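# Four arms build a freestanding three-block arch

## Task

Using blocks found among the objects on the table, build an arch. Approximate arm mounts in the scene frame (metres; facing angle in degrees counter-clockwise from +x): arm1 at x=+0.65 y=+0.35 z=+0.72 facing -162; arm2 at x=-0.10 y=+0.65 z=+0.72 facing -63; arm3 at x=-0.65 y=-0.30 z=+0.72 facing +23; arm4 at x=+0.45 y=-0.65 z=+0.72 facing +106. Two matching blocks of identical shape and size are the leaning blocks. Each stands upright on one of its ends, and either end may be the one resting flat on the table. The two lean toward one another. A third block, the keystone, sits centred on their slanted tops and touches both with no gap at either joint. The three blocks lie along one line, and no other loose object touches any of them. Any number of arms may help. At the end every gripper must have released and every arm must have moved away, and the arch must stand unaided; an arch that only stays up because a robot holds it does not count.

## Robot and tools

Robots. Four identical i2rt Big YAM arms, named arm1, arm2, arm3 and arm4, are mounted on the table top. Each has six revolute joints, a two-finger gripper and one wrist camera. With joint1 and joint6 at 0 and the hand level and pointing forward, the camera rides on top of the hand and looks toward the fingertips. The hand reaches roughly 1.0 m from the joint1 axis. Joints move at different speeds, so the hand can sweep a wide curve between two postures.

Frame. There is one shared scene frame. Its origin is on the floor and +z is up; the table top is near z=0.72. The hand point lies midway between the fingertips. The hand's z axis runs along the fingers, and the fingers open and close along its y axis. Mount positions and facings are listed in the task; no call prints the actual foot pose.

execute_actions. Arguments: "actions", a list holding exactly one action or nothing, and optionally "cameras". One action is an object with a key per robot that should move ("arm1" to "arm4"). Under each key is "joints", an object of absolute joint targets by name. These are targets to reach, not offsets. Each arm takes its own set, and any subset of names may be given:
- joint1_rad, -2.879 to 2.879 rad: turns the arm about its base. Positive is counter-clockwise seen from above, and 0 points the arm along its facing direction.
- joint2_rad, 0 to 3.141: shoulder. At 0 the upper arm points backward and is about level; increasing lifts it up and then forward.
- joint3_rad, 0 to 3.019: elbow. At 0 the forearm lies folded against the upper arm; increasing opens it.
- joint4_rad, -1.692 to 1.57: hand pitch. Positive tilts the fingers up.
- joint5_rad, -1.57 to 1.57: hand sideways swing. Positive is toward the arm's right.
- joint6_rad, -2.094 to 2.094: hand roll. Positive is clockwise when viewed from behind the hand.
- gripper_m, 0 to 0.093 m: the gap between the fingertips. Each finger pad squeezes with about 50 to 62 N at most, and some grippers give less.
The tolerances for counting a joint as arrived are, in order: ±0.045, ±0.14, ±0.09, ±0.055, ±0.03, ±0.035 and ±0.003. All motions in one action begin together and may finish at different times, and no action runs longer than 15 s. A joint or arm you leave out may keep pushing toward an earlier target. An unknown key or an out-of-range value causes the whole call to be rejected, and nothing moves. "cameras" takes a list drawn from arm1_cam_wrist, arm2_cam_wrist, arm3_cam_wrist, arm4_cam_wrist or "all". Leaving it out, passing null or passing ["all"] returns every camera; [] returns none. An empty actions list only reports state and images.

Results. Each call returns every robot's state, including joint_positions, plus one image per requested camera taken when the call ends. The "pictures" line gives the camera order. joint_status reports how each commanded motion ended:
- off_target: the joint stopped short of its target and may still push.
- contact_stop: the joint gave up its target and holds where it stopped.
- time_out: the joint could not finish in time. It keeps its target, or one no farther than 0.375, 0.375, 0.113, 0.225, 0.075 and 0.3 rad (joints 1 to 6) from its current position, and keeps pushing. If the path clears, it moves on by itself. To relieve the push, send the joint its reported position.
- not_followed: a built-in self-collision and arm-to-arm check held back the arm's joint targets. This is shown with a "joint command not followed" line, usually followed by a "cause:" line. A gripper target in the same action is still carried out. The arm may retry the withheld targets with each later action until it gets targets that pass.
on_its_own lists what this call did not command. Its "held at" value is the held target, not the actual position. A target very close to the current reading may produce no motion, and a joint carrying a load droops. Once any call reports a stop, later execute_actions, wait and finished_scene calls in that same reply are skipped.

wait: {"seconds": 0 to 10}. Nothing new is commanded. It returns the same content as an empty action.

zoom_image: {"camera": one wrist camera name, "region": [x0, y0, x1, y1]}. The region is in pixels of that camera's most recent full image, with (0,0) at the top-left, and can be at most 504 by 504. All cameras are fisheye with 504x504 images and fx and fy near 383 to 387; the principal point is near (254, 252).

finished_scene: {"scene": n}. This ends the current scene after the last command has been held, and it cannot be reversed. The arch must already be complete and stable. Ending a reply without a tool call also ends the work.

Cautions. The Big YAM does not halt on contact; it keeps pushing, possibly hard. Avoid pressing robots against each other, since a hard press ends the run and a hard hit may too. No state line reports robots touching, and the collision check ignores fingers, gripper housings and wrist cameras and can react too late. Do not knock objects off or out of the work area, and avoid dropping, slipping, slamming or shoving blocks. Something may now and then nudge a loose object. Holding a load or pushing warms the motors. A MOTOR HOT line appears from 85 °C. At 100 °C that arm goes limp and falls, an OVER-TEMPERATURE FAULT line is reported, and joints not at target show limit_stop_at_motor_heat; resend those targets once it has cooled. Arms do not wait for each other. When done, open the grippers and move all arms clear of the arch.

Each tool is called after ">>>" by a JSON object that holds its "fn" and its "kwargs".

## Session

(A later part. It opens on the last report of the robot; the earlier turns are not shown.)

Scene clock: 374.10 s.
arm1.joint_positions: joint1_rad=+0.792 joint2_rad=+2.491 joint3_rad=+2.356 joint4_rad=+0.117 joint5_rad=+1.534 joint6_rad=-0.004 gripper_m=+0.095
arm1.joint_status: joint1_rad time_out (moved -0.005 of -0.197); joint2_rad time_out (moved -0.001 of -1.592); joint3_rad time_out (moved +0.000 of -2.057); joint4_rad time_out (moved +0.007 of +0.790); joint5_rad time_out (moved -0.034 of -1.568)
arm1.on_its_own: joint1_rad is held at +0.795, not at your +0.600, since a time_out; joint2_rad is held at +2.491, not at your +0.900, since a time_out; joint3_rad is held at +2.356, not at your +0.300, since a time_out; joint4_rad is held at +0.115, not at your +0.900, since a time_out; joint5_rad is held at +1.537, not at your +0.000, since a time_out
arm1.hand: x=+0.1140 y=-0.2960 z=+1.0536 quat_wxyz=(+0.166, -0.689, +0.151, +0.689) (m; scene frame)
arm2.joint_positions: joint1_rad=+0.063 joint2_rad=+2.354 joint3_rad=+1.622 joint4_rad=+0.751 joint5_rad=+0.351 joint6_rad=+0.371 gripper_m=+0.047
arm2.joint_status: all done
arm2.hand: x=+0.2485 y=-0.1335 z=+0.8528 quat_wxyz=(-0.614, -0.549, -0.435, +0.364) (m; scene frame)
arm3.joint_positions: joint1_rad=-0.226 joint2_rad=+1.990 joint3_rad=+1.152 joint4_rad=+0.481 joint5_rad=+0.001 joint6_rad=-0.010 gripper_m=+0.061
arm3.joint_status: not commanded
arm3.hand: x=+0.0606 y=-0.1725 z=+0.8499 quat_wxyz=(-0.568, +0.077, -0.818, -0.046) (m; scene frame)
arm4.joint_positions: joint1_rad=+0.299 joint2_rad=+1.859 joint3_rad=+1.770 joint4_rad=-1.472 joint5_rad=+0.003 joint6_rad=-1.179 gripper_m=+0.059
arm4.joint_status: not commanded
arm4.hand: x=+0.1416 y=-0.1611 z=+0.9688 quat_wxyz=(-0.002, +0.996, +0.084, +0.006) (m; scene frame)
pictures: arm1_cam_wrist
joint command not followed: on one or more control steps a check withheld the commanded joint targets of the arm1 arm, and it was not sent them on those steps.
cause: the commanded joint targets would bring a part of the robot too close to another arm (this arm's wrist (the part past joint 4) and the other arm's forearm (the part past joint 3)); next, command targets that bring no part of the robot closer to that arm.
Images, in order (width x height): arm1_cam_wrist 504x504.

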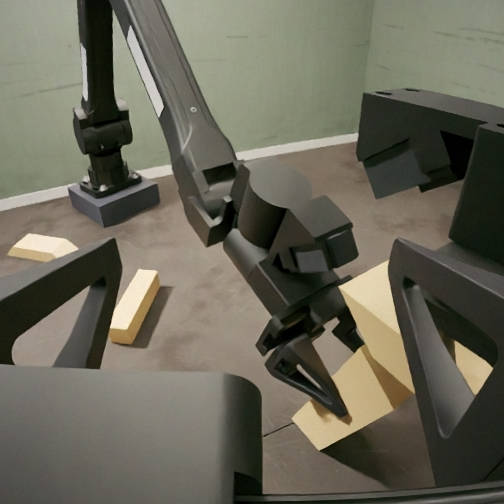

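>>> {"fn": "execute_actions", "kwargs": {"actions": [{"arm1":{"joints":{"joint1_rad":1.1,"joint2_rad":2.3,"joint3_rad":1.85,"joint4_rad":0.4,"joint5_rad":1.57}}}], "cameras": []}}

>>> {"fn": "execute_actions", "kwargs": {"actions": [{"arm1":{"joints":{"joint2_rad":0.9,"joint3_rad":0.3,"joint4_rad":0.9}}}], "cameras": []}}

>>> {"fn": "execute_actions", "kwargs": {"actions": [{"arm1":{"joints":{"joint1_rad":0.6,"joint5_rad":0}}}], "cameras": ["arm1_cam_wrist"]}}

Scene clock: 383.07 s.
arm1.joint_positions: joint1_rad=+1.089 joint2_rad=+2.289 joint3_rad=+1.848 joint4_rad=+0.386 joint5_rad=+1.567 joint6_rad=-0.004 gripper_m=+0.095
arm1.joint_status: all done
arm1.hand: x=+0.3415 y=-0.3458 z=+1.0035 quat_wxyz=(+0.088, -0.704, +0.045, +0.703) (m; scene frame)
arm2.joint_positions: joint1_rad=+0.063 joint2_rad=+2.354 joint3_rad=+1.622 joint4_rad=+0.751 joint5_rad=+0.351 joint6_rad=+0.371 gripper_m=+0.047
arm2.joint_status: not commanded
arm2.hand: x=+0.2485 y=-0.1335 z=+0.8528 quat_wxyz=(-0.614, -0.549, -0.435, +0.364) (m; scene frame)
arm3.joint_positions: joint1_rad=-0.226 joint2_rad=+1.990 joint3_rad=+1.152 joint4_rad=+0.481 joint5_rad=+0.001 joint6_rad=-0.010 gripper_m=+0.061
arm3.joint_status: not commanded
arm3.hand: x=+0.0606 y=-0.1725 z=+0.8499 quat_wxyz=(-0.568, +0.077, -0.818, -0.046) (m; scene frame)
arm4.joint_positions: joint1_rad=+0.299 joint2_rad=+1.859 joint3_rad=+1.770 joint4_rad=-1.472 joint5_rad=+0.003 joint6_rad=-1.179 gripper_m=+0.059
arm4.joint_status: not commanded
arm4.hand: x=+0.1416 y=-0.1611 z=+0.9688 quat_wxyz=(-0.002, +0.996, +0.084, +0.006) (m; scene frame)
pictures: none
No camera images: the call's "cameras" was empty. Leave "cameras" out to get every camera's image.

Scene clock: 384.83 s.
arm1.joint_positions: joint1_rad=+1.089 joint2_rad=+0.903 joint3_rad=+0.305 joint4_rad=+0.897 joint5_rad=+1.569 joint6_rad=-0.004 gripper_m=+0.095
arm1.joint_status: all done
arm1.hand: x=+0.4404 y=+0.1592 z=+1.0766 quat_wxyz=(-0.036, -0.685, +0.169, +0.708) (m; scene frame)
arm2.joint_positions: joint1_rad=+0.063 joint2_rad=+2.354 joint3_rad=+1.622 joint4_rad=+0.751 joint5_rad=+0.351 joint6_rad=+0.371 gripper_m=+0.047
arm2.joint_status: not commanded
arm2.hand: x=+0.2485 y=-0.1335 z=+0.8528 quat_wxyz=(-0.614, -0.549, -0.435, +0.364) (m; scene frame)
arm3.joint_positions: joint1_rad=-0.226 joint2_rad=+1.990 joint3_rad=+1.152 joint4_rad=+0.481 joint5_rad=+0.001 joint6_rad=-0.010 gripper_m=+0.061
arm3.joint_status: not commanded
arm3.hand: x=+0.0606 y=-0.1725 z=+0.8499 quat_wxyz=(-0.568, +0.077, -0.818, -0.046) (m; scene frame)
arm4.joint_positions: joint1_rad=+0.299 joint2_rad=+1.859 joint3_rad=+1.770 joint4_rad=-1.472 joint5_rad=+0.003 joint6_rad=-1.179 gripper_m=+0.059
arm4.joint_status: not commanded
arm4.hand: x=+0.1416 y=-0.1611 z=+0.9688 quat_wxyz=(-0.002, +0.996, +0.084, +0.006) (m; scene frame)
pictures: none
No camera images: the call's "cameras" was empty. Leave "cameras" out to get every camera's image.

Scene clock: 386.60 s.
arm1.joint_positions: joint1_rad=+0.609 joint2_rad=+0.903 joint3_rad=+0.305 joint4_rad=+0.897 joint5_rad=+0.004 joint6_rad=-0.004 gripper_m=+0.095
arm1.joint_status: all done
arm1.hand: x=+0.4084 y=+0.0440 z=+1.1270 quat_wxyz=(-0.346, -0.534, -0.259, +0.727) (m; scene frame)
arm2.joint_positions: joint1_rad=+0.063 joint2_rad=+2.354 joint3_rad=+1.622 joint4_rad=+0.751 joint5_rad=+0.351 joint6_rad=+0.371 gripper_m=+0.047
arm2.joint_status: not commanded
arm2.hand: x=+0.2485 y=-0.1335 z=+0.8528 quat_wxyz=(-0.614, -0.549, -0.435, +0.364) (m; scene frame)
arm3.joint_positions: joint1_rad=-0.226 joint2_rad=+1.990 joint3_rad=+1.152 joint4_rad=+0.481 joint5_rad=+0.001 joint6_rad=-0.010 gripper_m=+0.061
arm3.joint_status: not commanded
arm3.hand: x=+0.0606 y=-0.1725 z=+0.8499 quat_wxyz=(-0.568, +0.077, -0.818, -0.046) (m; scene frame)
arm4.joint_positions: joint1_rad=+0.299 joint2_rad=+1.859 joint3_rad=+1.770 joint4_rad=-1.472 joint5_rad=+0.003 joint6_rad=-1.179 gripper_m=+0.059
arm4.joint_status: not commanded
arm4.hand: x=+0.1416 y=-0.1611 z=+0.9688 quat_wxyz=(-0.002, +0.996, +0.084, +0.006) (m; scene frame)
pictures: arm1_cam_wrist
Images, in order (width x height): arm1_cam_wrist 504x504.

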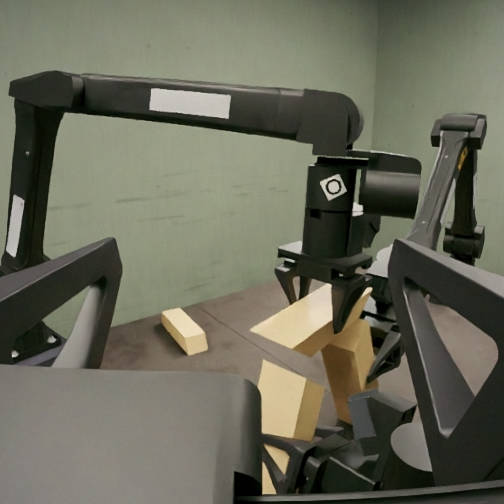

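>>> {"fn": "execute_actions", "kwargs": {"actions": [{"arm1":{"joints":{"joint1_rad":0.5,"joint4_rad":0.55}},"arm4":{"joints":{"joint1_rad":0.27,"joint3_rad":1.73,"joint4_rad":-1.43}}}], "cameras": ["arm1_cam_wrist"]}}

>>> {"fn": "zoom_image", "kwargs": {"camera": "arm1_cam_wrist", "region": [140,120,400,380]}}

Scene clock: 396.60 s.
arm1.joint_positions: joint1_rad=+0.507 joint2_rad=+0.903 joint3_rad=+0.305 joint4_rad=+0.563 joint5_rad=+0.003 joint6_rad=-0.004 gripper_m=+0.095
arm1.joint_status: all done
arm1.hand: x=+0.3711 y=+0.0627 z=+1.0461 quat_wxyz=(-0.266, -0.662, -0.281, +0.642) (m; scene frame)
arm2.joint_positions: joint1_rad=+0.063 joint2_rad=+2.354 joint3_rad=+1.622 joint4_rad=+0.751 joint5_rad=+0.351 joint6_rad=+0.371 gripper_m=+0.047
arm2.joint_status: not commanded
arm2.hand: x=+0.2485 y=-0.1335 z=+0.8525 quat_wxyz=(-0.614, -0.549, -0.435, +0.364) (m; scene frame)
arm3.joint_positions: joint1_rad=-0.226 joint2_rad=+1.990 joint3_rad=+1.152 joint4_rad=+0.481 joint5_rad=+0.001 joint6_rad=-0.010 gripper_m=+0.061
arm3.joint_status: not commanded
arm3.hand: x=+0.0606 y=-0.1725 z=+0.8499 quat_wxyz=(-0.568, +0.077, -0.818, -0.046) (m; scene frame)
arm4.joint_positions: joint1_rad=+0.275 joint2_rad=+1.859 joint3_rad=+1.722 joint4_rad=-1.441 joint5_rad=+0.003 joint6_rad=-1.179 gripper_m=+0.059
arm4.joint_status: all done
arm4.hand: x=+0.1568 y=-0.1595 z=+0.9511 quat_wxyz=(+0.005, +0.997, +0.072, +0.010) (m; scene frame)
pictures: arm1_cam_wrist
Images, in order (width x height): arm1_cam_wrist 504x504.

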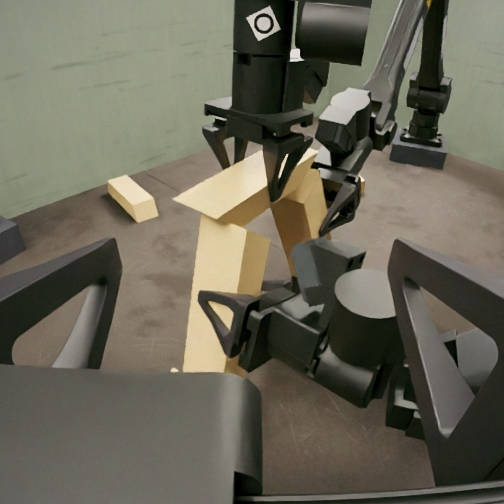

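Region (140, 120, 400, 380) of arm1_cam_wrist's 504x504 image, scaled by 1.938, with more detail than that image has.

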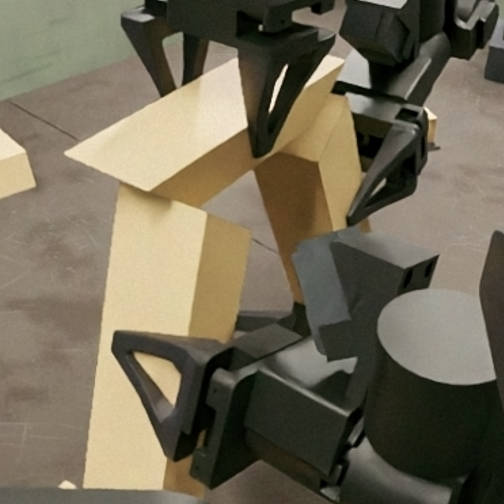

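>>> {"fn": "execute_actions", "kwargs": {"actions": [{"arm3":{"joints":{"joint2_rad":1.85,"joint3_rad":0.97,"joint4_rad":0.6}},"arm4":{"joints":{"joint1_rad":0.35,"joint2_rad":1.915,"joint3_rad":1.84,"joint4_rad":-1.46,"joint6_rad":-1.11}}}], "cameras": ["arm1_cam_wrist"]}}

>>> {"fn": "zoom_image", "kwargs": {"camera": "arm1_cam_wrist", "region": [140,120,400,380]}}

Scene clock: 405.93 s.
arm1.joint_positions: joint1_rad=+0.507 joint2_rad=+0.903 joint3_rad=+0.305 joint4_rad=+0.563 joint5_rad=+0.003 joint6_rad=-0.004 gripper_m=+0.095
arm1.joint_status: not commanded
arm1.hand: x=+0.3711 y=+0.0627 z=+1.0461 quat_wxyz=(-0.266, -0.662, -0.281, +0.642) (m; scene frame)
arm2.joint_positions: joint1_rad=+0.063 joint2_rad=+2.354 joint3_rad=+1.622 joint4_rad=+0.751 joint5_rad=+0.351 joint6_rad=+0.371 gripper_m=+0.047
arm2.joint_status: not commanded
arm2.hand: x=+0.2485 y=-0.1335 z=+0.8525 quat_wxyz=(-0.614, -0.549, -0.435, +0.364) (m; scene frame)
arm3.joint_positions: joint1_rad=-0.226 joint2_rad=+1.881 joint3_rad=+0.963 joint4_rad=+0.553 joint5_rad=-0.001 joint6_rad=-0.010 gripper_m=+0.061
arm3.joint_status: all done
arm3.hand: x=+0.0013 y=-0.1825 z=+0.8502 quat_wxyz=(-0.565, +0.079, -0.820, -0.047) (m; scene frame)
arm4.joint_positions: joint1_rad=+0.358 joint2_rad=+1.902 joint3_rad=+1.788 joint4_rad=-1.454 joint5_rad=+0.001 joint6_rad=-1.121 gripper_m=+0.059
arm4.joint_status: all done
arm4.hand: x=+0.1066 y=-0.1704 z=+0.9513 quat_wxyz=(+0.001, +0.996, +0.084, +0.007) (m; scene frame)
pictures: arm1_cam_wrist
Images, in order (width x height): arm1_cam_wrist 504x504.

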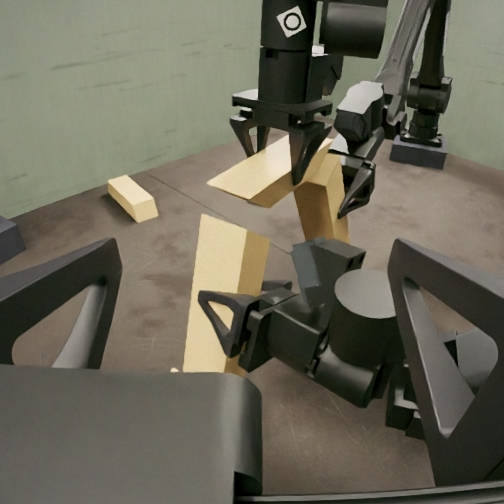

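Region (140, 120, 400, 380) of arm1_cam_wrist's 504x504 image, scaled by 1.938, with more detail than that image has.

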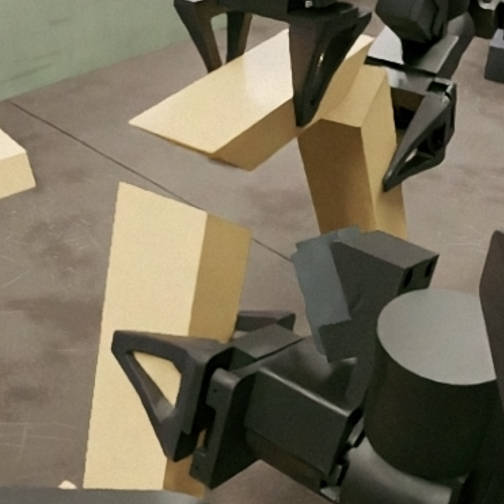

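Lower 2.5 cm.

>>> {"fn": "execute_actions", "kwargs": {"actions": [{"arm4":{"joints":{"joint2_rad":1.93,"joint3_rad":1.75,"joint4_rad":-1.38}}}], "cameras": ["arm1_cam_wrist"]}}

>>> {"fn": "zoom_image", "kwargs": {"camera": "arm1_cam_wrist", "region": [140,120,400,380]}}

Scene clock: 415.23 s.
arm1.joint_positions: joint1_rad=+0.507 joint2_rad=+0.903 joint3_rad=+0.305 joint4_rad=+0.563 joint5_rad=+0.003 joint6_rad=-0.004 gripper_m=+0.095
arm1.joint_status: not commanded
arm1.hand: x=+0.3711 y=+0.0627 z=+1.0461 quat_wxyz=(-0.266, -0.662, -0.281, +0.642) (m; scene frame)
arm2.joint_positions: joint1_rad=+0.063 joint2_rad=+2.354 joint3_rad=+1.622 joint4_rad=+0.751 joint5_rad=+0.351 joint6_rad=+0.371 gripper_m=+0.047
arm2.joint_status: not commanded
arm2.hand: x=+0.2485 y=-0.1335 z=+0.8525 quat_wxyz=(-0.614, -0.549, -0.435, +0.364) (m; scene frame)
arm3.joint_positions: joint1_rad=-0.226 joint2_rad=+1.881 joint3_rad=+0.960 joint4_rad=+0.553 joint5_rad=-0.001 joint6_rad=-0.010 gripper_m=+0.061
arm3.joint_status: not commanded
arm3.hand: x=+0.0001 y=-0.1828 z=+0.8488 quat_wxyz=(-0.564, +0.079, -0.821, -0.047) (m; scene frame)
arm4.joint_positions: joint1_rad=+0.356 joint2_rad=+1.916 joint3_rad=+1.747 joint4_rad=-1.392 joint5_rad=+0.001 joint6_rad=-1.119 gripper_m=+0.059
arm4.joint_status: all done
arm4.hand: x=+0.1055 y=-0.1673 z=+0.9275 quat_wxyz=(-0.002, +0.997, +0.082, +0.005) (m; scene frame)
pictures: arm1_cam_wrist
Images, in order (width x height): arm1_cam_wrist 504x504.

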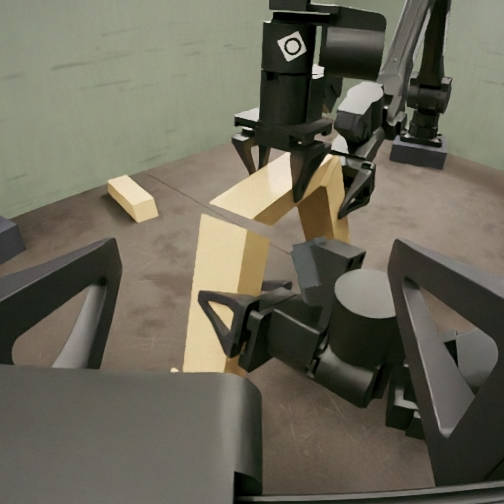

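Region (140, 120, 400, 380) of arm1_cam_wrist's 504x504 image, scaled by 1.938, with more detail than that image has.

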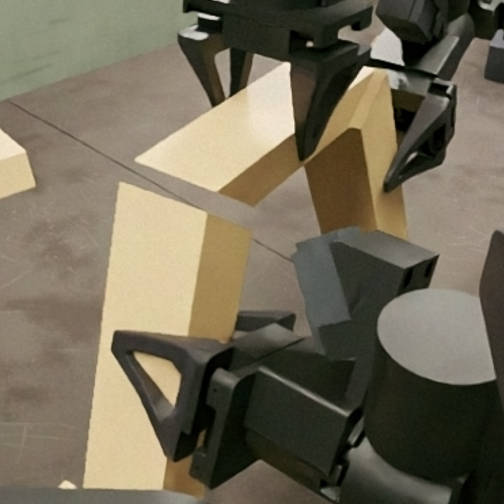

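>>> {"fn": "execute_actions", "kwargs": {"actions": [{"arm2":{"joints":{"joint1_rad":0.035,"joint5_rad":0.33}}}], "cameras": ["arm1_cam_wrist"]}}

>>> {"fn": "zoom_image", "kwargs": {"camera": "arm1_cam_wrist", "region": [140,120,400,380]}}

Scene clock: 420.57 s.
arm1.joint_positions: joint1_rad=+0.507 joint2_rad=+0.903 joint3_rad=+0.305 joint4_rad=+0.563 joint5_rad=+0.003 joint6_rad=-0.004 gripper_m=+0.095
arm1.joint_status: not commanded
arm1.hand: x=+0.3711 y=+0.0627 z=+1.0461 quat_wxyz=(-0.266, -0.662, -0.281, +0.642) (m; scene frame)
arm2.joint_positions: joint1_rad=+0.057 joint2_rad=+2.355 joint3_rad=+1.624 joint4_rad=+0.751 joint5_rad=+0.331 joint6_rad=+0.372 gripper_m=+0.047
arm2.joint_status: all done
arm2.hand: x=+0.2469 y=-0.1356 z=+0.8527 quat_wxyz=(-0.616, -0.546, -0.438, +0.360) (m; scene frame)
arm3.joint_positions: joint1_rad=-0.226 joint2_rad=+1.881 joint3_rad=+0.960 joint4_rad=+0.553 joint5_rad=-0.001 joint6_rad=-0.010 gripper_m=+0.061
arm3.joint_status: not commanded
arm3.hand: x=+0.0001 y=-0.1828 z=+0.8488 quat_wxyz=(-0.564, +0.079, -0.821, -0.047) (m; scene frame)
arm4.joint_positions: joint1_rad=+0.356 joint2_rad=+1.916 joint3_rad=+1.747 joint4_rad=-1.392 joint5_rad=+0.001 joint6_rad=-1.119 gripper_m=+0.059
arm4.joint_status: not commanded
arm4.hand: x=+0.1055 y=-0.1673 z=+0.9275 quat_wxyz=(-0.002, +0.997, +0.082, +0.005) (m; scene frame)
pictures: arm1_cam_wrist
Images, in order (width x height): arm1_cam_wrist 504x504.

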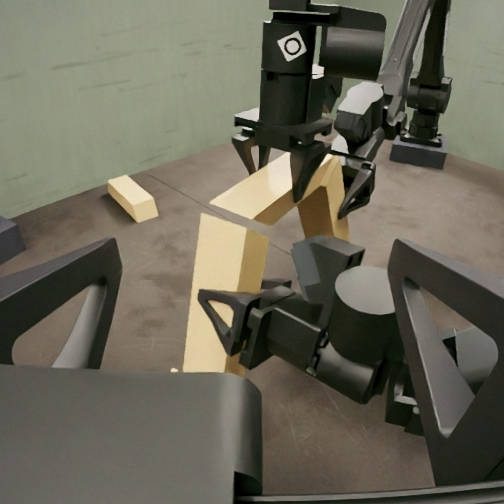

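Region (140, 120, 400, 380) of arm1_cam_wrist's 504x504 image, scaled by 1.938, with more detail than that image has.

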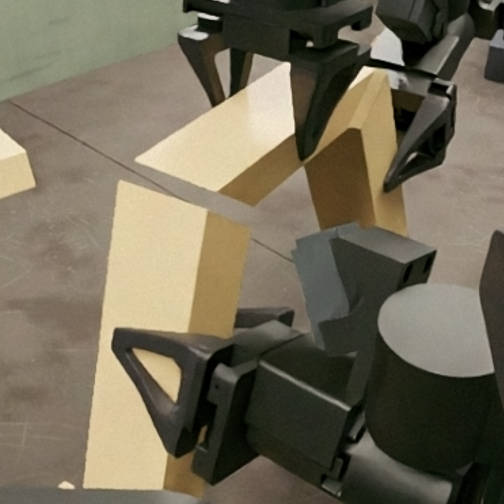

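>>> {"fn": "execute_actions", "kwargs": {"actions": [{"arm2":{"joints":{"joint1_rad":0.005,"joint5_rad":0.345}}}], "cameras": ["arm1_cam_wrist"]}}

>>> {"fn": "zoom_image", "kwargs": {"camera": "arm1_cam_wrist", "region": [140,120,400,380]}}

Scene clock: 425.80 s.
arm1.joint_positions: joint1_rad=+0.507 joint2_rad=+0.903 joint3_rad=+0.305 joint4_rad=+0.563 joint5_rad=+0.003 joint6_rad=-0.004 gripper_m=+0.095
arm1.joint_status: not commanded
arm1.hand: x=+0.3711 y=+0.0627 z=+1.0461 quat_wxyz=(-0.266, -0.662, -0.281, +0.642) (m; scene frame)
arm2.joint_positions: joint1_rad=+0.031 joint2_rad=+2.355 joint3_rad=+1.624 joint4_rad=+0.751 joint5_rad=+0.337 joint6_rad=+0.372 gripper_m=+0.047
arm2.joint_status: all done
arm2.hand: x=+0.2253 y=-0.1444 z=+0.8526 quat_wxyz=(-0.611, -0.553, -0.430, +0.370) (m; scene frame)
arm3.joint_positions: joint1_rad=-0.226 joint2_rad=+1.881 joint3_rad=+0.960 joint4_rad=+0.553 joint5_rad=-0.001 joint6_rad=-0.010 gripper_m=+0.061
arm3.joint_status: not commanded
arm3.hand: x=+0.0001 y=-0.1828 z=+0.8488 quat_wxyz=(-0.564, +0.079, -0.821, -0.047) (m; scene frame)
arm4.joint_positions: joint1_rad=+0.358 joint2_rad=+1.916 joint3_rad=+1.747 joint4_rad=-1.391 joint5_rad=-0.001 joint6_rad=-1.119 gripper_m=+0.059
arm4.joint_status: not commanded
arm4.hand: x=+0.1044 y=-0.1677 z=+0.9275 quat_wxyz=(-0.001, +0.997, +0.083, +0.004) (m; scene frame)
pictures: arm1_cam_wrist
Images, in order (width x height): arm1_cam_wrist 504x504.

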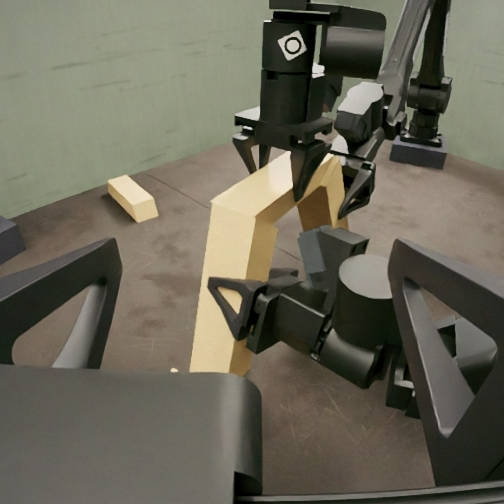

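Region (140, 120, 400, 380) of arm1_cam_wrist's 504x504 image, scaled by 1.938, with more detail than that image has.

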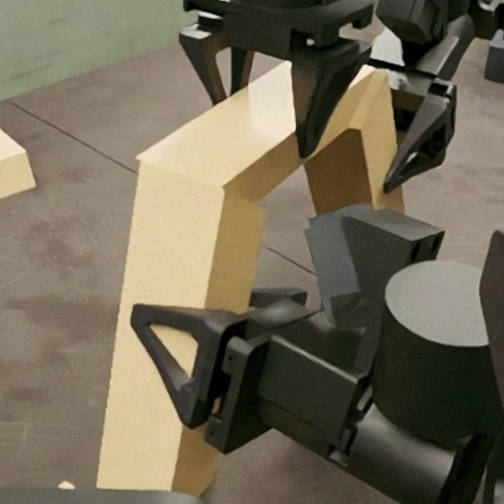

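Good. Release and retreat.

>>> {"fn": "execute_actions", "kwargs": {"actions": [{"arm2":{"joints":{"joint1_rad":0.031}},"arm4":{"joints":{"gripper_m":0.09}}}], "cameras": []}}

>>> {"fn": "execute_actions", "kwargs": {"actions": [{"arm2":{"joints":{"gripper_m":0.075}},"arm3":{"joints":{"gripper_m":0.09}}}], "cameras": []}}

>>> {"fn": "execute_actions", "kwargs": {"actions": [{"arm2":{"joints":{"joint2_rad":2.15,"joint3_rad":1.25,"joint4_rad":0.9,"joint1_rad":0.06,"joint5_rad":0.37}},"arm3":{"joints":{"joint2_rad":1.6,"joint3_rad":0.65,"joint4_rad":0.6}},"arm4":{"joints":{"joint2_rad":1.7,"joint4_rad":-1.6}}}], "cameras": ["arm1_cam_wrist"]}}

Scene clock: 434.73 s.
arm1.joint_positions: joint1_rad=+0.507 joint2_rad=+0.903 joint3_rad=+0.305 joint4_rad=+0.563 joint5_rad=+0.003 joint6_rad=-0.004 gripper_m=+0.095
arm1.joint_status: not commanded
arm1.hand: x=+0.3711 y=+0.0627 z=+1.0461 quat_wxyz=(-0.266, -0.662, -0.281, +0.642) (m; scene frame)
arm2.joint_positions: joint1_rad=+0.031 joint2_rad=+2.356 joint3_rad=+1.624 joint4_rad=+0.751 joint5_rad=+0.338 joint6_rad=+0.372 gripper_m=+0.047
arm2.joint_status: all done
arm2.hand: x=+0.2252 y=-0.1445 z=+0.8525 quat_wxyz=(-0.610, -0.553, -0.430, +0.370) (m; scene frame)
arm3.joint_positions: joint1_rad=-0.226 joint2_rad=+1.881 joint3_rad=+0.960 joint4_rad=+0.553 joint5_rad=-0.001 joint6_rad=-0.010 gripper_m=+0.061
arm3.joint_status: not commanded
arm3.hand: x=+0.0001 y=-0.1828 z=+0.8488 quat_wxyz=(-0.564, +0.078, -0.821, -0.047) (m; scene frame)
arm4.joint_positions: joint1_rad=+0.358 joint2_rad=+1.916 joint3_rad=+1.747 joint4_rad=-1.391 joint5_rad=-0.001 joint6_rad=-1.118 gripper_m=+0.090
arm4.joint_status: all done
arm4.hand: x=+0.1044 y=-0.1677 z=+0.9275 quat_wxyz=(-0.001, +0.997, +0.082, +0.004) (m; scene frame)
pictures: none
No camera images: the call's "cameras" was empty. Leave "cameras" out to get every camera's image.

Scene clock: 435.50 s.
arm1.joint_positions: joint1_rad=+0.507 joint2_rad=+0.903 joint3_rad=+0.305 joint4_rad=+0.563 joint5_rad=+0.003 joint6_rad=-0.004 gripper_m=+0.095
arm1.joint_status: not commanded
arm1.hand: x=+0.3711 y=+0.0627 z=+1.0461 quat_wxyz=(-0.266, -0.662, -0.281, +0.642) (m; scene frame)
arm2.joint_positions: joint1_rad=+0.031 joint2_rad=+2.356 joint3_rad=+1.631 joint4_rad=+0.751 joint5_rad=+0.341 joint6_rad=+0.371 gripper_m=+0.075
arm2.joint_status: all done
arm2.hand: x=+0.2254 y=-0.1460 z=+0.8559 quat_wxyz=(-0.612, -0.553, -0.427, +0.372) (m; scene frame)
arm3.joint_positions: joint1_rad=-0.226 joint2_rad=+1.859 joint3_rad=+0.960 joint4_rad=+0.580 joint5_rad=-0.001 joint6_rad=-0.010 gripper_m=+0.090
arm3.joint_status: all done
arm3.hand: x=+0.0033 y=-0.1821 z=+0.8693 quat_wxyz=(-0.584, +0.077, -0.807, -0.048) (m; scene frame)
arm4.joint_positions: joint1_rad=+0.358 joint2_rad=+1.916 joint3_rad=+1.747 joint4_rad=-1.391 joint5_rad=-0.001 joint6_rad=-1.118 gripper_m=+0.090
arm4.joint_status: not commanded
arm4.hand: x=+0.1044 y=-0.1677 z=+0.9275 quat_wxyz=(-0.001, +0.997, +0.082, +0.004) (m; scene frame)
pictures: none
No camera images: the call's "cameras" was empty. Leave "cameras" out to get every camera's image.

Scene clock: 436.83 s.
arm1.joint_positions: joint1_rad=+0.507 joint2_rad=+0.903 joint3_rad=+0.305 joint4_rad=+0.563 joint5_rad=+0.003 joint6_rad=-0.004 gripper_m=+0.095
arm1.joint_status: not commanded
arm1.hand: x=+0.3711 y=+0.0627 z=+1.0461 quat_wxyz=(-0.266, -0.662, -0.281, +0.642) (m; scene frame)
arm2.joint_positions: joint1_rad=+0.049 joint2_rad=+2.146 joint3_rad=+1.245 joint4_rad=+0.890 joint5_rad=+0.366 joint6_rad=+0.371 gripper_m=+0.075
arm2.joint_status: all done
arm2.hand: x=+0.1897 y=-0.0500 z=+0.8621 quat_wxyz=(-0.598, -0.561, -0.436, +0.371) (m; scene frame)
arm3.joint_positions: joint1_rad=-0.226 joint2_rad=+1.590 joint3_rad=+0.657 joint4_rad=+0.583 joint5_rad=-0.001 joint6_rad=-0.010 gripper_m=+0.090
arm3.joint_status: all done
arm3.hand: x=-0.1050 y=-0.2016 z=+0.8877 quat_wxyz=(-0.571, +0.078, -0.816, -0.047) (m; scene frame)
arm4.joint_positions: joint1_rad=+0.358 joint2_rad=+1.688 joint3_rad=+1.741 joint4_rad=-1.590 joint5_rad=-0.001 joint6_rad=-1.118 gripper_m=+0.090
arm4.joint_status: all done
arm4.hand: x=+0.1432 y=-0.2242 z=+1.0480 quat_wxyz=(-0.011, +0.997, +0.083, -0.002) (m; scene frame)
pictures: arm1_cam_wrist
Images, in order (width x height): arm1_cam_wrist 504x504.

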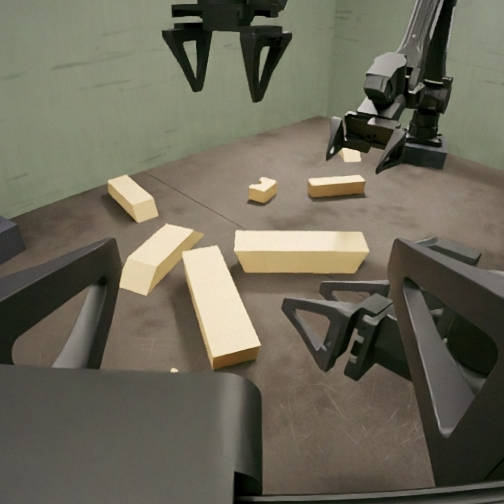

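>>> {"fn": "execute_actions", "kwargs": {"actions": [{"arm4":{"joints":{"joint1_rad":0.3,"joint2_rad":1.9,"joint3_rad":2.3,"joint4_rad":-1.65,"joint6_rad":0}},"arm2":{"joints":{"joint2_rad":1.2,"joint3_rad":0.7,"joint4_rad":0,"joint5_rad":0,"joint6_rad":0,"gripper_m":0.093}},"arm3":{"joints":{"joint2_rad":1.0,"joint3_rad":0.9,"joint4_rad":-0.4,"gripper_m":0.093}}}]}}

Scene clock: 445.77 s.
arm1.joint_positions: joint1_rad=+0.507 joint2_rad=+0.903 joint3_rad=+0.305 joint4_rad=+0.563 joint5_rad=+0.003 joint6_rad=-0.004 gripper_m=+0.095
arm1.joint_status: not commanded
arm1.hand: x=+0.3711 y=+0.0627 z=+1.0461 quat_wxyz=(-0.266, -0.662, -0.281, +0.642) (m; scene frame)
arm2.joint_positions: joint1_rad=+0.049 joint2_rad=+1.207 joint3_rad=+0.701 joint4_rad=+0.005 joint5_rad=+0.004 joint6_rad=+0.011 gripper_m=+0.093
arm2.joint_status: all done
arm2.hand: x=+0.1288 y=+0.2058 z=+0.9589 quat_wxyz=(-0.431, -0.452, -0.733, +0.269) (m; scene frame)
arm3.joint_positions: joint1_rad=-0.226 joint2_rad=+0.988 joint3_rad=+0.884 joint4_rad=-0.385 joint5_rad=-0.001 joint6_rad=-0.010 gripper_m=+0.093
arm3.joint_status: all done
arm3.hand: x=-0.1923 y=-0.2167 z=+1.1000 quat_wxyz=(-0.513, +0.081, -0.853, -0.042) (m; scene frame)
arm4.joint_positions: joint1_rad=+0.298 joint2_rad=+1.875 joint3_rad=+2.274 joint4_rad=-1.642 joint5_rad=-0.001 joint6_rad=-0.011 gripper_m=+0.090
arm4.joint_status: all done
arm4.hand: x=+0.1102 y=-0.1149 z=+1.1610 quat_wxyz=(-0.081, +0.867, -0.473, -0.135) (m; scene frame)
pictures: arm1_cam_wrist, arm2_cam_wrist, arm3_cam_wrist, arm4_cam_wrist
Images, in order (width x height): arm1_cam_wrist 504x504, arm2_cam_wrist 504x504, arm3_cam_wrist 504x504, arm4_cam_wrist 504x504.

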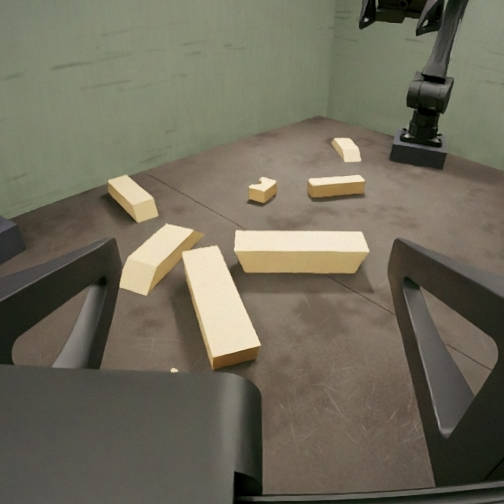

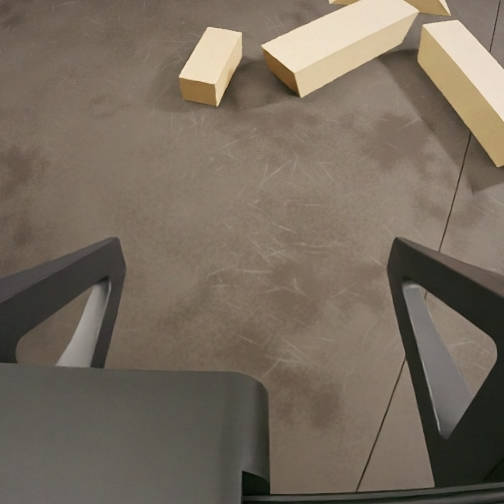

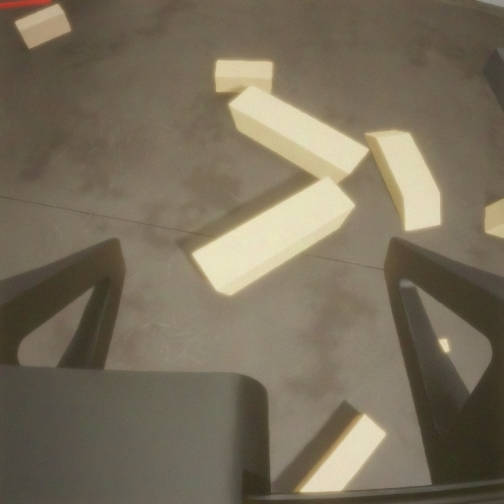

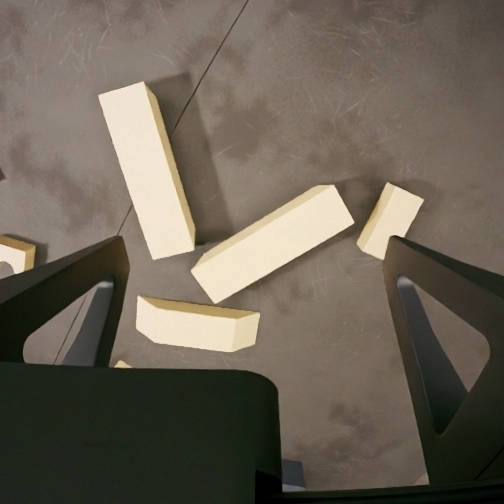

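>>> {"fn": "execute_actions", "kwargs": {"actions": [{"arm4":{"joints":{"joint1_rad":0.506,"joint2_rad":1.75,"joint3_rad":1.23,"joint4_rad":-1.03,"joint6_rad":-1.26,"gripper_m":0.093}},"arm3":{"joints":{"joint1_rad":-0.215,"joint2_rad":2.17,"joint3_rad":1.9,"joint4_rad":-1.27,"joint6_rad":0.885}},"arm1":{"joints":{"joint1_rad":0.49,"joint2_rad":2.4,"joint3_rad":2.25,"joint4_rad":-1.38,"joint6_rad":-0.32}}}]}}

Scene clock: 472.53 s.
arm1.joint_positions: joint1_rad=+0.491 joint2_rad=+2.311 joint3_rad=+1.959 joint4_rad=-1.139 joint5_rad=-0.005 joint6_rad=-0.311 gripper_m=+0.094
arm1.joint_status: joint3_rad time_out (moved +1.654 of +1.945); joint4_rad time_out (moved -1.702 of -1.943); the others done
arm1.on_its_own: joint3_rad is held at +1.949, not at your +2.250, since a time_out; joint4_rad is held at -1.132, not at your -1.380, since a time_out
arm1.hand: x=+0.1506 y=-0.1464 z=+0.7883 quat_wxyz=(-0.010, -0.854, -0.519, +0.040) (m; scene frame)
arm2.joint_positions: joint1_rad=+0.049 joint2_rad=+1.207 joint3_rad=+0.701 joint4_rad=+0.005 joint5_rad=+0.004 joint6_rad=+0.011 gripper_m=+0.093
arm2.joint_status: not commanded
arm2.hand: x=+0.1288 y=+0.2058 z=+0.9589 quat_wxyz=(-0.431, -0.452, -0.733, +0.269) (m; scene frame)
arm3.joint_positions: joint1_rad=-0.222 joint2_rad=+1.779 joint3_rad=+1.545 joint4_rad=-1.147 joint5_rad=-0.004 joint6_rad=+0.703 gripper_m=+0.093
arm3.joint_status: joint2_rad time_out (moved +0.791 of +1.182); joint3_rad time_out (moved +0.661 of +1.016); joint4_rad time_out (moved -0.762 of -0.885); joint6_rad time_out (moved +0.713 of +0.895); the others done
arm3.on_its_own: joint2_rad is held at +1.772, not at your +2.170, since a time_out; joint3_rad is held at +1.553, not at your +1.900, since a time_out; joint4_rad is held at -1.149, not at your -1.270, since a time_out; joint6_rad is held at +0.697, not at your +0.885, since a time_out
arm3.hand: x=-0.0774 y=-0.1938 z=+0.9279 quat_wxyz=(-0.085, -0.256, -0.962, -0.041) (m; scene frame)
arm4.joint_positions: joint1_rad=+0.501 joint2_rad=+1.753 joint3_rad=+1.227 joint4_rad=-1.042 joint5_rad=-0.003 joint6_rad=-1.247 gripper_m=+0.093
arm4.joint_status: all done
arm4.hand: x=+0.1124 y=-0.2982 z=+0.8276 quat_wxyz=(+0.003, +0.976, +0.217, +0.005) (m; scene frame)
pictures: arm1_cam_wrist, arm2_cam_wrist, arm3_cam_wrist, arm4_cam_wrist
joint command not followed: on one or more control steps a check withheld the commanded joint targets of the arm1 arm, and it was not sent them on those steps.
cause: the commanded joint targets would bring a part of the robot too close to another arm (this arm's wrist (the part past joint 4) and the other arm's wrist (the part past joint 4)); next, command targets that bring no part of the robot closer to that arm.
joint command not followed: on one or more control steps a check withheld the commanded joint targets of the arm3 arm, and it was not sent them on those steps.
cause: the commanded joint targets would bring a part of the robot too close to another arm (this arm's wrist (the part past joint 4) and the other arm's wrist (the part past joint 4)); next, command targets that bring no part of the robot closer to that arm.
Images, in order (width x height): arm1_cam_wrist 504x504, arm2_cam_wrist 504x504, arm3_cam_wrist 504x504, arm4_cam_wrist 504x504.

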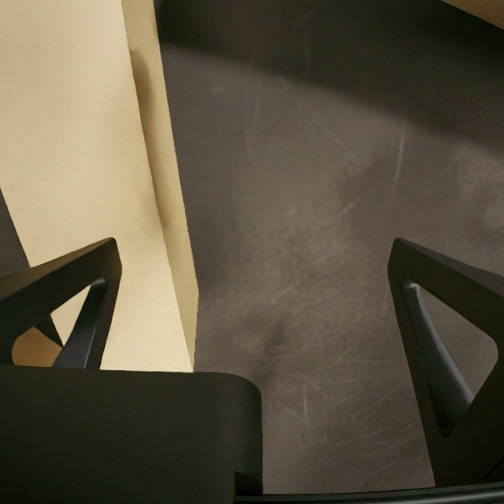

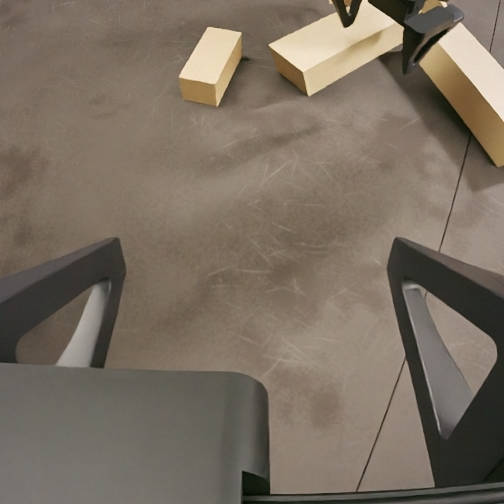

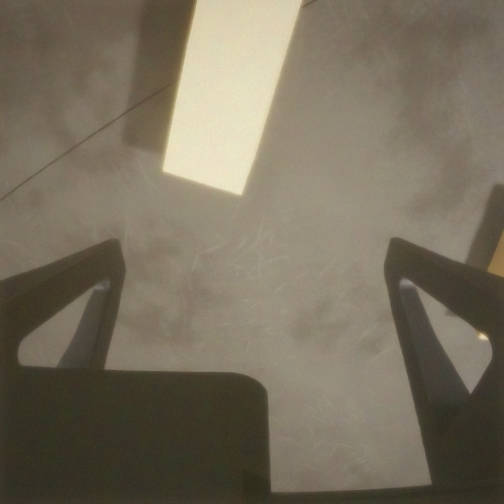

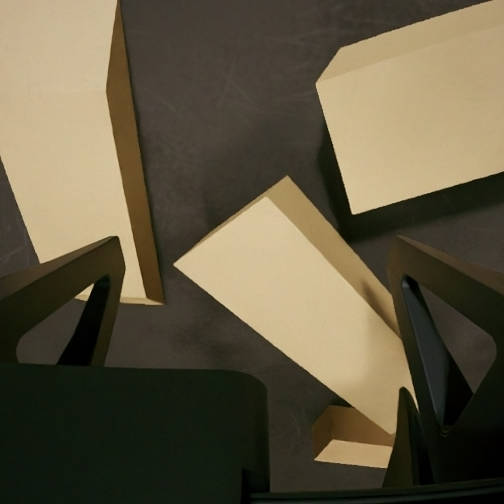

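>>> {"fn": "execute_actions", "kwargs": {"actions": [{"arm4":{"joints":{"joint1_rad":0.525,"joint2_rad":1.63,"joint3_rad":1.0,"joint4_rad":-0.94,"joint6_rad":-1.3}},"arm3":{"joints":{"joint2_rad":1.5,"joint3_rad":1.3}},"arm1":{"joints":{"joint2_rad":2.0,"joint3_rad":1.8}}}], "cameras": ["arm4_cam_wrist"]}}

Scene clock: 483.67 s.
arm1.joint_positions: joint1_rad=+0.491 joint2_rad=+1.974 joint3_rad=+1.792 joint4_rad=-1.138 joint5_rad=-0.004 joint6_rad=-0.311 gripper_m=+0.094
arm1.joint_status: all done
arm1.on_its_own: joint4_rad is held at -1.132, not at your -1.380, since a time_out
arm1.hand: x=+0.1767 y=-0.1213 z=+0.9456 quat_wxyz=(-0.029, -0.848, -0.515, +0.123) (m; scene frame)
arm2.joint_positions: joint1_rad=+0.049 joint2_rad=+1.207 joint3_rad=+0.701 joint4_rad=+0.005 joint5_rad=+0.004 joint6_rad=+0.011 gripper_m=+0.093
arm2.joint_status: not commanded
arm2.hand: x=+0.1288 y=+0.2058 z=+0.9589 quat_wxyz=(-0.431, -0.452, -0.733, +0.269) (m; scene frame)
arm3.joint_positions: joint1_rad=-0.222 joint2_rad=+1.482 joint3_rad=+1.314 joint4_rad=-1.147 joint5_rad=-0.004 joint6_rad=+0.703 gripper_m=+0.093
arm3.joint_status: all done
arm3.on_its_own: joint4_rad is held at -1.149, not at your -1.270, since a time_out; joint6_rad is held at +0.697, not at your +0.885, since a time_out
arm3.hand: x=-0.1656 y=-0.2099 z=+0.9833 quat_wxyz=(-0.115, -0.255, -0.958, -0.055) (m; scene frame)
arm4.joint_positions: joint1_rad=+0.517 joint2_rad=+1.616 joint3_rad=+0.997 joint4_rad=-0.952 joint5_rad=-0.003 joint6_rad=-1.289 gripper_m=+0.093
arm4.joint_status: all done
arm4.hand: x=+0.1564 y=-0.3542 z=+0.8137 quat_wxyz=(+0.005, +0.969, +0.245, +0.006) (m; scene frame)
pictures: arm4_cam_wrist
Images, in order (width x height): arm4_cam_wrist 504x504.

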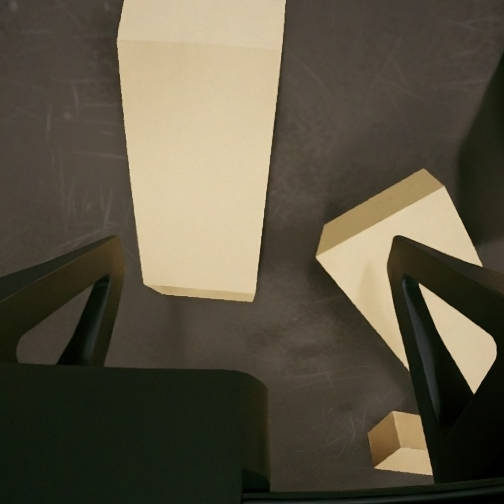

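>>> {"fn": "execute_actions", "kwargs": {"actions": [{"arm4":{"joints":{"joint1_rad":0.665,"joint6_rad":-1.14}}}], "cameras": []}}

>>> {"fn": "execute_actions", "kwargs": {"actions": [{"arm4":{"joints":{"joint2_rad":1.77,"joint4_rad":-0.79}}}], "cameras": ["arm4_cam_wrist"]}}

Scene clock: 496.33 s.
arm1.joint_positions: joint1_rad=+0.491 joint2_rad=+1.974 joint3_rad=+1.792 joint4_rad=-1.138 joint5_rad=-0.004 joint6_rad=-0.311 gripper_m=+0.094
arm1.joint_status: not commanded
arm1.on_its_own: joint4_rad is held at -1.132, not at your -1.380, since a time_out
arm1.hand: x=+0.1767 y=-0.1213 z=+0.9456 quat_wxyz=(-0.029, -0.848, -0.515, +0.123) (m; scene frame)
arm2.joint_positions: joint1_rad=+0.049 joint2_rad=+1.207 joint3_rad=+0.701 joint4_rad=+0.005 joint5_rad=+0.004 joint6_rad=+0.011 gripper_m=+0.093
arm2.joint_status: not commanded
arm2.hand: x=+0.1288 y=+0.2058 z=+0.9589 quat_wxyz=(-0.431, -0.452, -0.733, +0.269) (m; scene frame)
arm3.joint_positions: joint1_rad=-0.222 joint2_rad=+1.482 joint3_rad=+1.314 joint4_rad=-1.147 joint5_rad=-0.004 joint6_rad=+0.703 gripper_m=+0.093
arm3.joint_status: not commanded
arm3.on_its_own: joint4_rad is held at -1.149, not at your -1.270, since a time_out; joint6_rad is held at +0.697, not at your +0.885, since a time_out
arm3.hand: x=-0.1656 y=-0.2099 z=+0.9833 quat_wxyz=(-0.115, -0.255, -0.958, -0.055) (m; scene frame)
arm4.joint_positions: joint1_rad=+0.674 joint2_rad=+1.616 joint3_rad=+0.997 joint4_rad=-0.952 joint5_rad=-0.002 joint6_rad=-1.151 gripper_m=+0.093
arm4.joint_status: all done
arm4.hand: x=+0.1136 y=-0.4035 z=+0.8133 quat_wxyz=(+0.005, +0.967, +0.255, +0.006) (m; scene frame)
pictures: none
No camera images: the call's "cameras" was empty. Leave "cameras" out to get every camera's image.

Scene clock: 497.23 s.
arm1.joint_positions: joint1_rad=+0.491 joint2_rad=+1.974 joint3_rad=+1.792 joint4_rad=-1.138 joint5_rad=-0.004 joint6_rad=-0.311 gripper_m=+0.094
arm1.joint_status: not commanded
arm1.on_its_own: joint4_rad is held at -1.132, not at your -1.380, since a time_out
arm1.hand: x=+0.1767 y=-0.1213 z=+0.9456 quat_wxyz=(-0.029, -0.848, -0.515, +0.123) (m; scene frame)
arm2.joint_positions: joint1_rad=+0.049 joint2_rad=+1.207 joint3_rad=+0.701 joint4_rad=+0.005 joint5_rad=+0.004 joint6_rad=+0.011 gripper_m=+0.093
arm2.joint_status: not commanded
arm2.hand: x=+0.1288 y=+0.2058 z=+0.9589 quat_wxyz=(-0.431, -0.452, -0.733, +0.269) (m; scene frame)
arm3.joint_positions: joint1_rad=-0.222 joint2_rad=+1.482 joint3_rad=+1.314 joint4_rad=-1.147 joint5_rad=-0.004 joint6_rad=+0.703 gripper_m=+0.093
arm3.joint_status: not commanded
arm3.on_its_own: joint4_rad is held at -1.149, not at your -1.270, since a time_out; joint6_rad is held at +0.697, not at your +0.885, since a time_out
arm3.hand: x=-0.1656 y=-0.2099 z=+0.9833 quat_wxyz=(-0.115, -0.255, -0.958, -0.055) (m; scene frame)
arm4.joint_positions: joint1_rad=+0.674 joint2_rad=+1.771 joint3_rad=+0.997 joint4_rad=-0.802 joint5_rad=-0.002 joint6_rad=-1.151 gripper_m=+0.093
arm4.joint_status: all done
arm4.hand: x=+0.1004 y=-0.3933 z=+0.7500 quat_wxyz=(+0.007, +0.967, +0.254, +0.008) (m; scene frame)
pictures: arm4_cam_wrist
Images, in order (width x height): arm4_cam_wrist 504x504.

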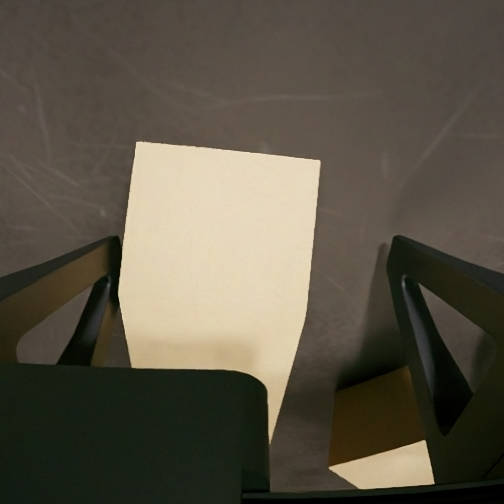

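>>> {"fn": "execute_actions", "kwargs": {"actions": [{"arm4":{"joints":{"joint1_rad":0.635}}}], "cameras": []}}

>>> {"fn": "execute_actions", "kwargs": {"actions": [{"arm4":{"joints":{"gripper_m":0.02}}}], "cameras": []}}

>>> {"fn": "execute_actions", "kwargs": {"actions": [{"arm4":{"joints":{"joint2_rad":1.3}}}], "cameras": []}}

>>> {"fn": "execute_actions", "kwargs": {"actions": [{"arm4":{"joints":{"joint1_rad":1.2,"joint2_rad":1.0,"joint3_rad":0.8,"joint4_rad":0.2,"joint6_rad":0}},"arm1":{"joints":{"joint1_rad":0.585,"joint2_rad":2.38,"joint3_rad":2.25,"joint4_rad":-1.4,"joint6_rad":-0.15}}}], "cameras": ["arm1_cam_wrist"]}}

Scene clock: 510.27 s.
arm1.joint_positions: joint1_rad=+0.491 joint2_rad=+1.974 joint3_rad=+1.792 joint4_rad=-1.138 joint5_rad=-0.004 joint6_rad=-0.311 gripper_m=+0.094
arm1.joint_status: not commanded
arm1.on_its_own: joint4_rad is held at -1.132, not at your -1.380, since a time_out
arm1.hand: x=+0.1767 y=-0.1213 z=+0.9456 quat_wxyz=(-0.029, -0.848, -0.515, +0.123) (m; scene frame)
arm2.joint_positions: joint1_rad=+0.049 joint2_rad=+1.207 joint3_rad=+0.701 joint4_rad=+0.005 joint5_rad=+0.004 joint6_rad=+0.011 gripper_m=+0.093
arm2.joint_status: not commanded
arm2.hand: x=+0.1288 y=+0.2058 z=+0.9589 quat_wxyz=(-0.431, -0.452, -0.733, +0.269) (m; scene frame)
arm3.joint_positions: joint1_rad=-0.222 joint2_rad=+1.482 joint3_rad=+1.314 joint4_rad=-1.147 joint5_rad=-0.004 joint6_rad=+0.703 gripper_m=+0.093
arm3.joint_status: not commanded
arm3.on_its_own: joint4_rad is held at -1.149, not at your -1.270, since a time_out; joint6_rad is held at +0.697, not at your +0.885, since a time_out
arm3.hand: x=-0.1656 y=-0.2099 z=+0.9833 quat_wxyz=(-0.115, -0.255, -0.958, -0.055) (m; scene frame)
arm4.joint_positions: joint1_rad=+0.641 joint2_rad=+1.771 joint3_rad=+0.997 joint4_rad=-0.802 joint5_rad=-0.002 joint6_rad=-1.149 gripper_m=+0.093
arm4.joint_status: all done
arm4.hand: x=+0.1091 y=-0.3819 z=+0.7501 quat_wxyz=(+0.007, +0.971, +0.238, +0.008) (m; scene frame)
pictures: none
No camera images: the call's "cameras" was empty. Leave "cameras" out to get every camera's image.

Scene clock: 510.93 s.
arm1.joint_positions: joint1_rad=+0.491 joint2_rad=+1.974 joint3_rad=+1.792 joint4_rad=-1.138 joint5_rad=-0.004 joint6_rad=-0.311 gripper_m=+0.094
arm1.joint_status: not commanded
arm1.on_its_own: joint4_rad is held at -1.132, not at your -1.380, since a time_out
arm1.hand: x=+0.1767 y=-0.1213 z=+0.9456 quat_wxyz=(-0.029, -0.848, -0.515, +0.123) (m; scene frame)
arm2.joint_positions: joint1_rad=+0.049 joint2_rad=+1.207 joint3_rad=+0.701 joint4_rad=+0.005 joint5_rad=+0.004 joint6_rad=+0.011 gripper_m=+0.093
arm2.joint_status: not commanded
arm2.hand: x=+0.1288 y=+0.2058 z=+0.9589 quat_wxyz=(-0.431, -0.452, -0.733, +0.269) (m; scene frame)
arm3.joint_positions: joint1_rad=-0.222 joint2_rad=+1.482 joint3_rad=+1.314 joint4_rad=-1.147 joint5_rad=-0.004 joint6_rad=+0.703 gripper_m=+0.093
arm3.joint_status: not commanded
arm3.on_its_own: joint4_rad is held at -1.149, not at your -1.270, since a time_out; joint6_rad is held at +0.697, not at your +0.885, since a time_out
arm3.hand: x=-0.1656 y=-0.2099 z=+0.9833 quat_wxyz=(-0.115, -0.255, -0.958, -0.055) (m; scene frame)
arm4.joint_positions: joint1_rad=+0.641 joint2_rad=+1.771 joint3_rad=+0.997 joint4_rad=-0.800 joint5_rad=-0.001 joint6_rad=-1.149 gripper_m=+0.063
arm4.joint_status: gripper_m off_target (ended at +0.063, target +0.020)
arm4.hand: x=+0.1089 y=-0.3815 z=+0.7501 quat_wxyz=(+0.006, +0.971, +0.237, +0.007) (m; scene frame)
pictures: none
No camera images: the call's "cameras" was empty. Leave "cameras" out to get every camera's image.

Scene clock: 512.27 s.
arm1.joint_positions: joint1_rad=+0.491 joint2_rad=+1.974 joint3_rad=+1.792 joint4_rad=-1.138 joint5_rad=-0.004 joint6_rad=-0.311 gripper_m=+0.094
arm1.joint_status: not commanded
arm1.on_its_own: joint4_rad is held at -1.132, not at your -1.380, since a time_out
arm1.hand: x=+0.1767 y=-0.1213 z=+0.9456 quat_wxyz=(-0.029, -0.848, -0.515, +0.123) (m; scene frame)
arm2.joint_positions: joint1_rad=+0.049 joint2_rad=+1.207 joint3_rad=+0.701 joint4_rad=+0.005 joint5_rad=+0.004 joint6_rad=+0.011 gripper_m=+0.093
arm2.joint_status: not commanded
arm2.hand: x=+0.1288 y=+0.2058 z=+0.9589 quat_wxyz=(-0.431, -0.452, -0.733, +0.269) (m; scene frame)
arm3.joint_positions: joint1_rad=-0.222 joint2_rad=+1.482 joint3_rad=+1.314 joint4_rad=-1.147 joint5_rad=-0.004 joint6_rad=+0.703 gripper_m=+0.093
arm3.joint_status: not commanded
arm3.on_its_own: joint4_rad is held at -1.149, not at your -1.270, since a time_out; joint6_rad is held at +0.697, not at your +0.885, since a time_out
arm3.hand: x=-0.1656 y=-0.2099 z=+0.9833 quat_wxyz=(-0.115, -0.255, -0.958, -0.055) (m; scene frame)
arm4.joint_positions: joint1_rad=+0.641 joint2_rad=+1.293 joint3_rad=+0.989 joint4_rad=-0.800 joint5_rad=-0.001 joint6_rad=-1.147 gripper_m=+0.063
arm4.joint_status: all done
arm4.hand: x=+0.0881 y=-0.3666 z=+0.9539 quat_wxyz=(-0.178, +0.947, +0.231, -0.136) (m; scene frame)
pictures: none
No camera images: the call's "cameras" was empty. Leave "cameras" out to get every camera's image.

Scene clock: 514.20 s.
arm1.joint_positions: joint1_rad=+0.595 joint2_rad=+2.386 joint3_rad=+2.201 joint4_rad=-1.390 joint5_rad=-0.002 joint6_rad=-0.159 gripper_m=+0.094
arm1.joint_status: all done
arm1.hand: x=+0.1967 y=-0.2055 z=+0.8250 quat_wxyz=(+0.001, -0.867, -0.498, -0.001) (m; scene frame)
arm2.joint_positions: joint1_rad=+0.049 joint2_rad=+1.207 joint3_rad=+0.701 joint4_rad=+0.005 joint5_rad=+0.004 joint6_rad=+0.011 gripper_m=+0.093
arm2.joint_status: not commanded
arm2.hand: x=+0.1288 y=+0.2058 z=+0.9589 quat_wxyz=(-0.431, -0.452, -0.733, +0.269) (m; scene frame)
arm3.joint_positions: joint1_rad=-0.222 joint2_rad=+1.482 joint3_rad=+1.314 joint4_rad=-1.147 joint5_rad=-0.004 joint6_rad=+0.703 gripper_m=+0.093
arm3.joint_status: not commanded
arm3.on_its_own: joint4_rad is held at -1.149, not at your -1.270, since a time_out; joint6_rad is held at +0.697, not at your +0.885, since a time_out
arm3.hand: x=-0.1656 y=-0.2099 z=+0.9833 quat_wxyz=(-0.115, -0.255, -0.958, -0.055) (m; scene frame)
arm4.joint_positions: joint1_rad=+1.198 joint2_rad=+0.999 joint3_rad=+0.785 joint4_rad=+0.168 joint5_rad=-0.001 joint6_rad=-0.014 gripper_m=+0.062
arm4.joint_status: all done
arm4.hand: x=-0.0456 y=-0.5947 z=+1.1670 quat_wxyz=(-0.042, +0.727, -0.036, -0.684) (m; scene frame)
pictures: arm1_cam_wrist
Images, in order (width x height): arm1_cam_wrist 504x504.

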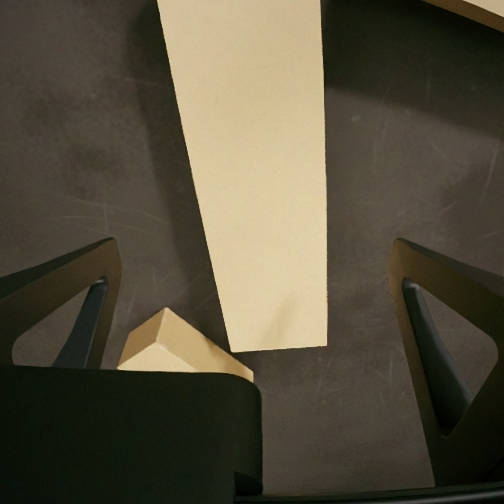

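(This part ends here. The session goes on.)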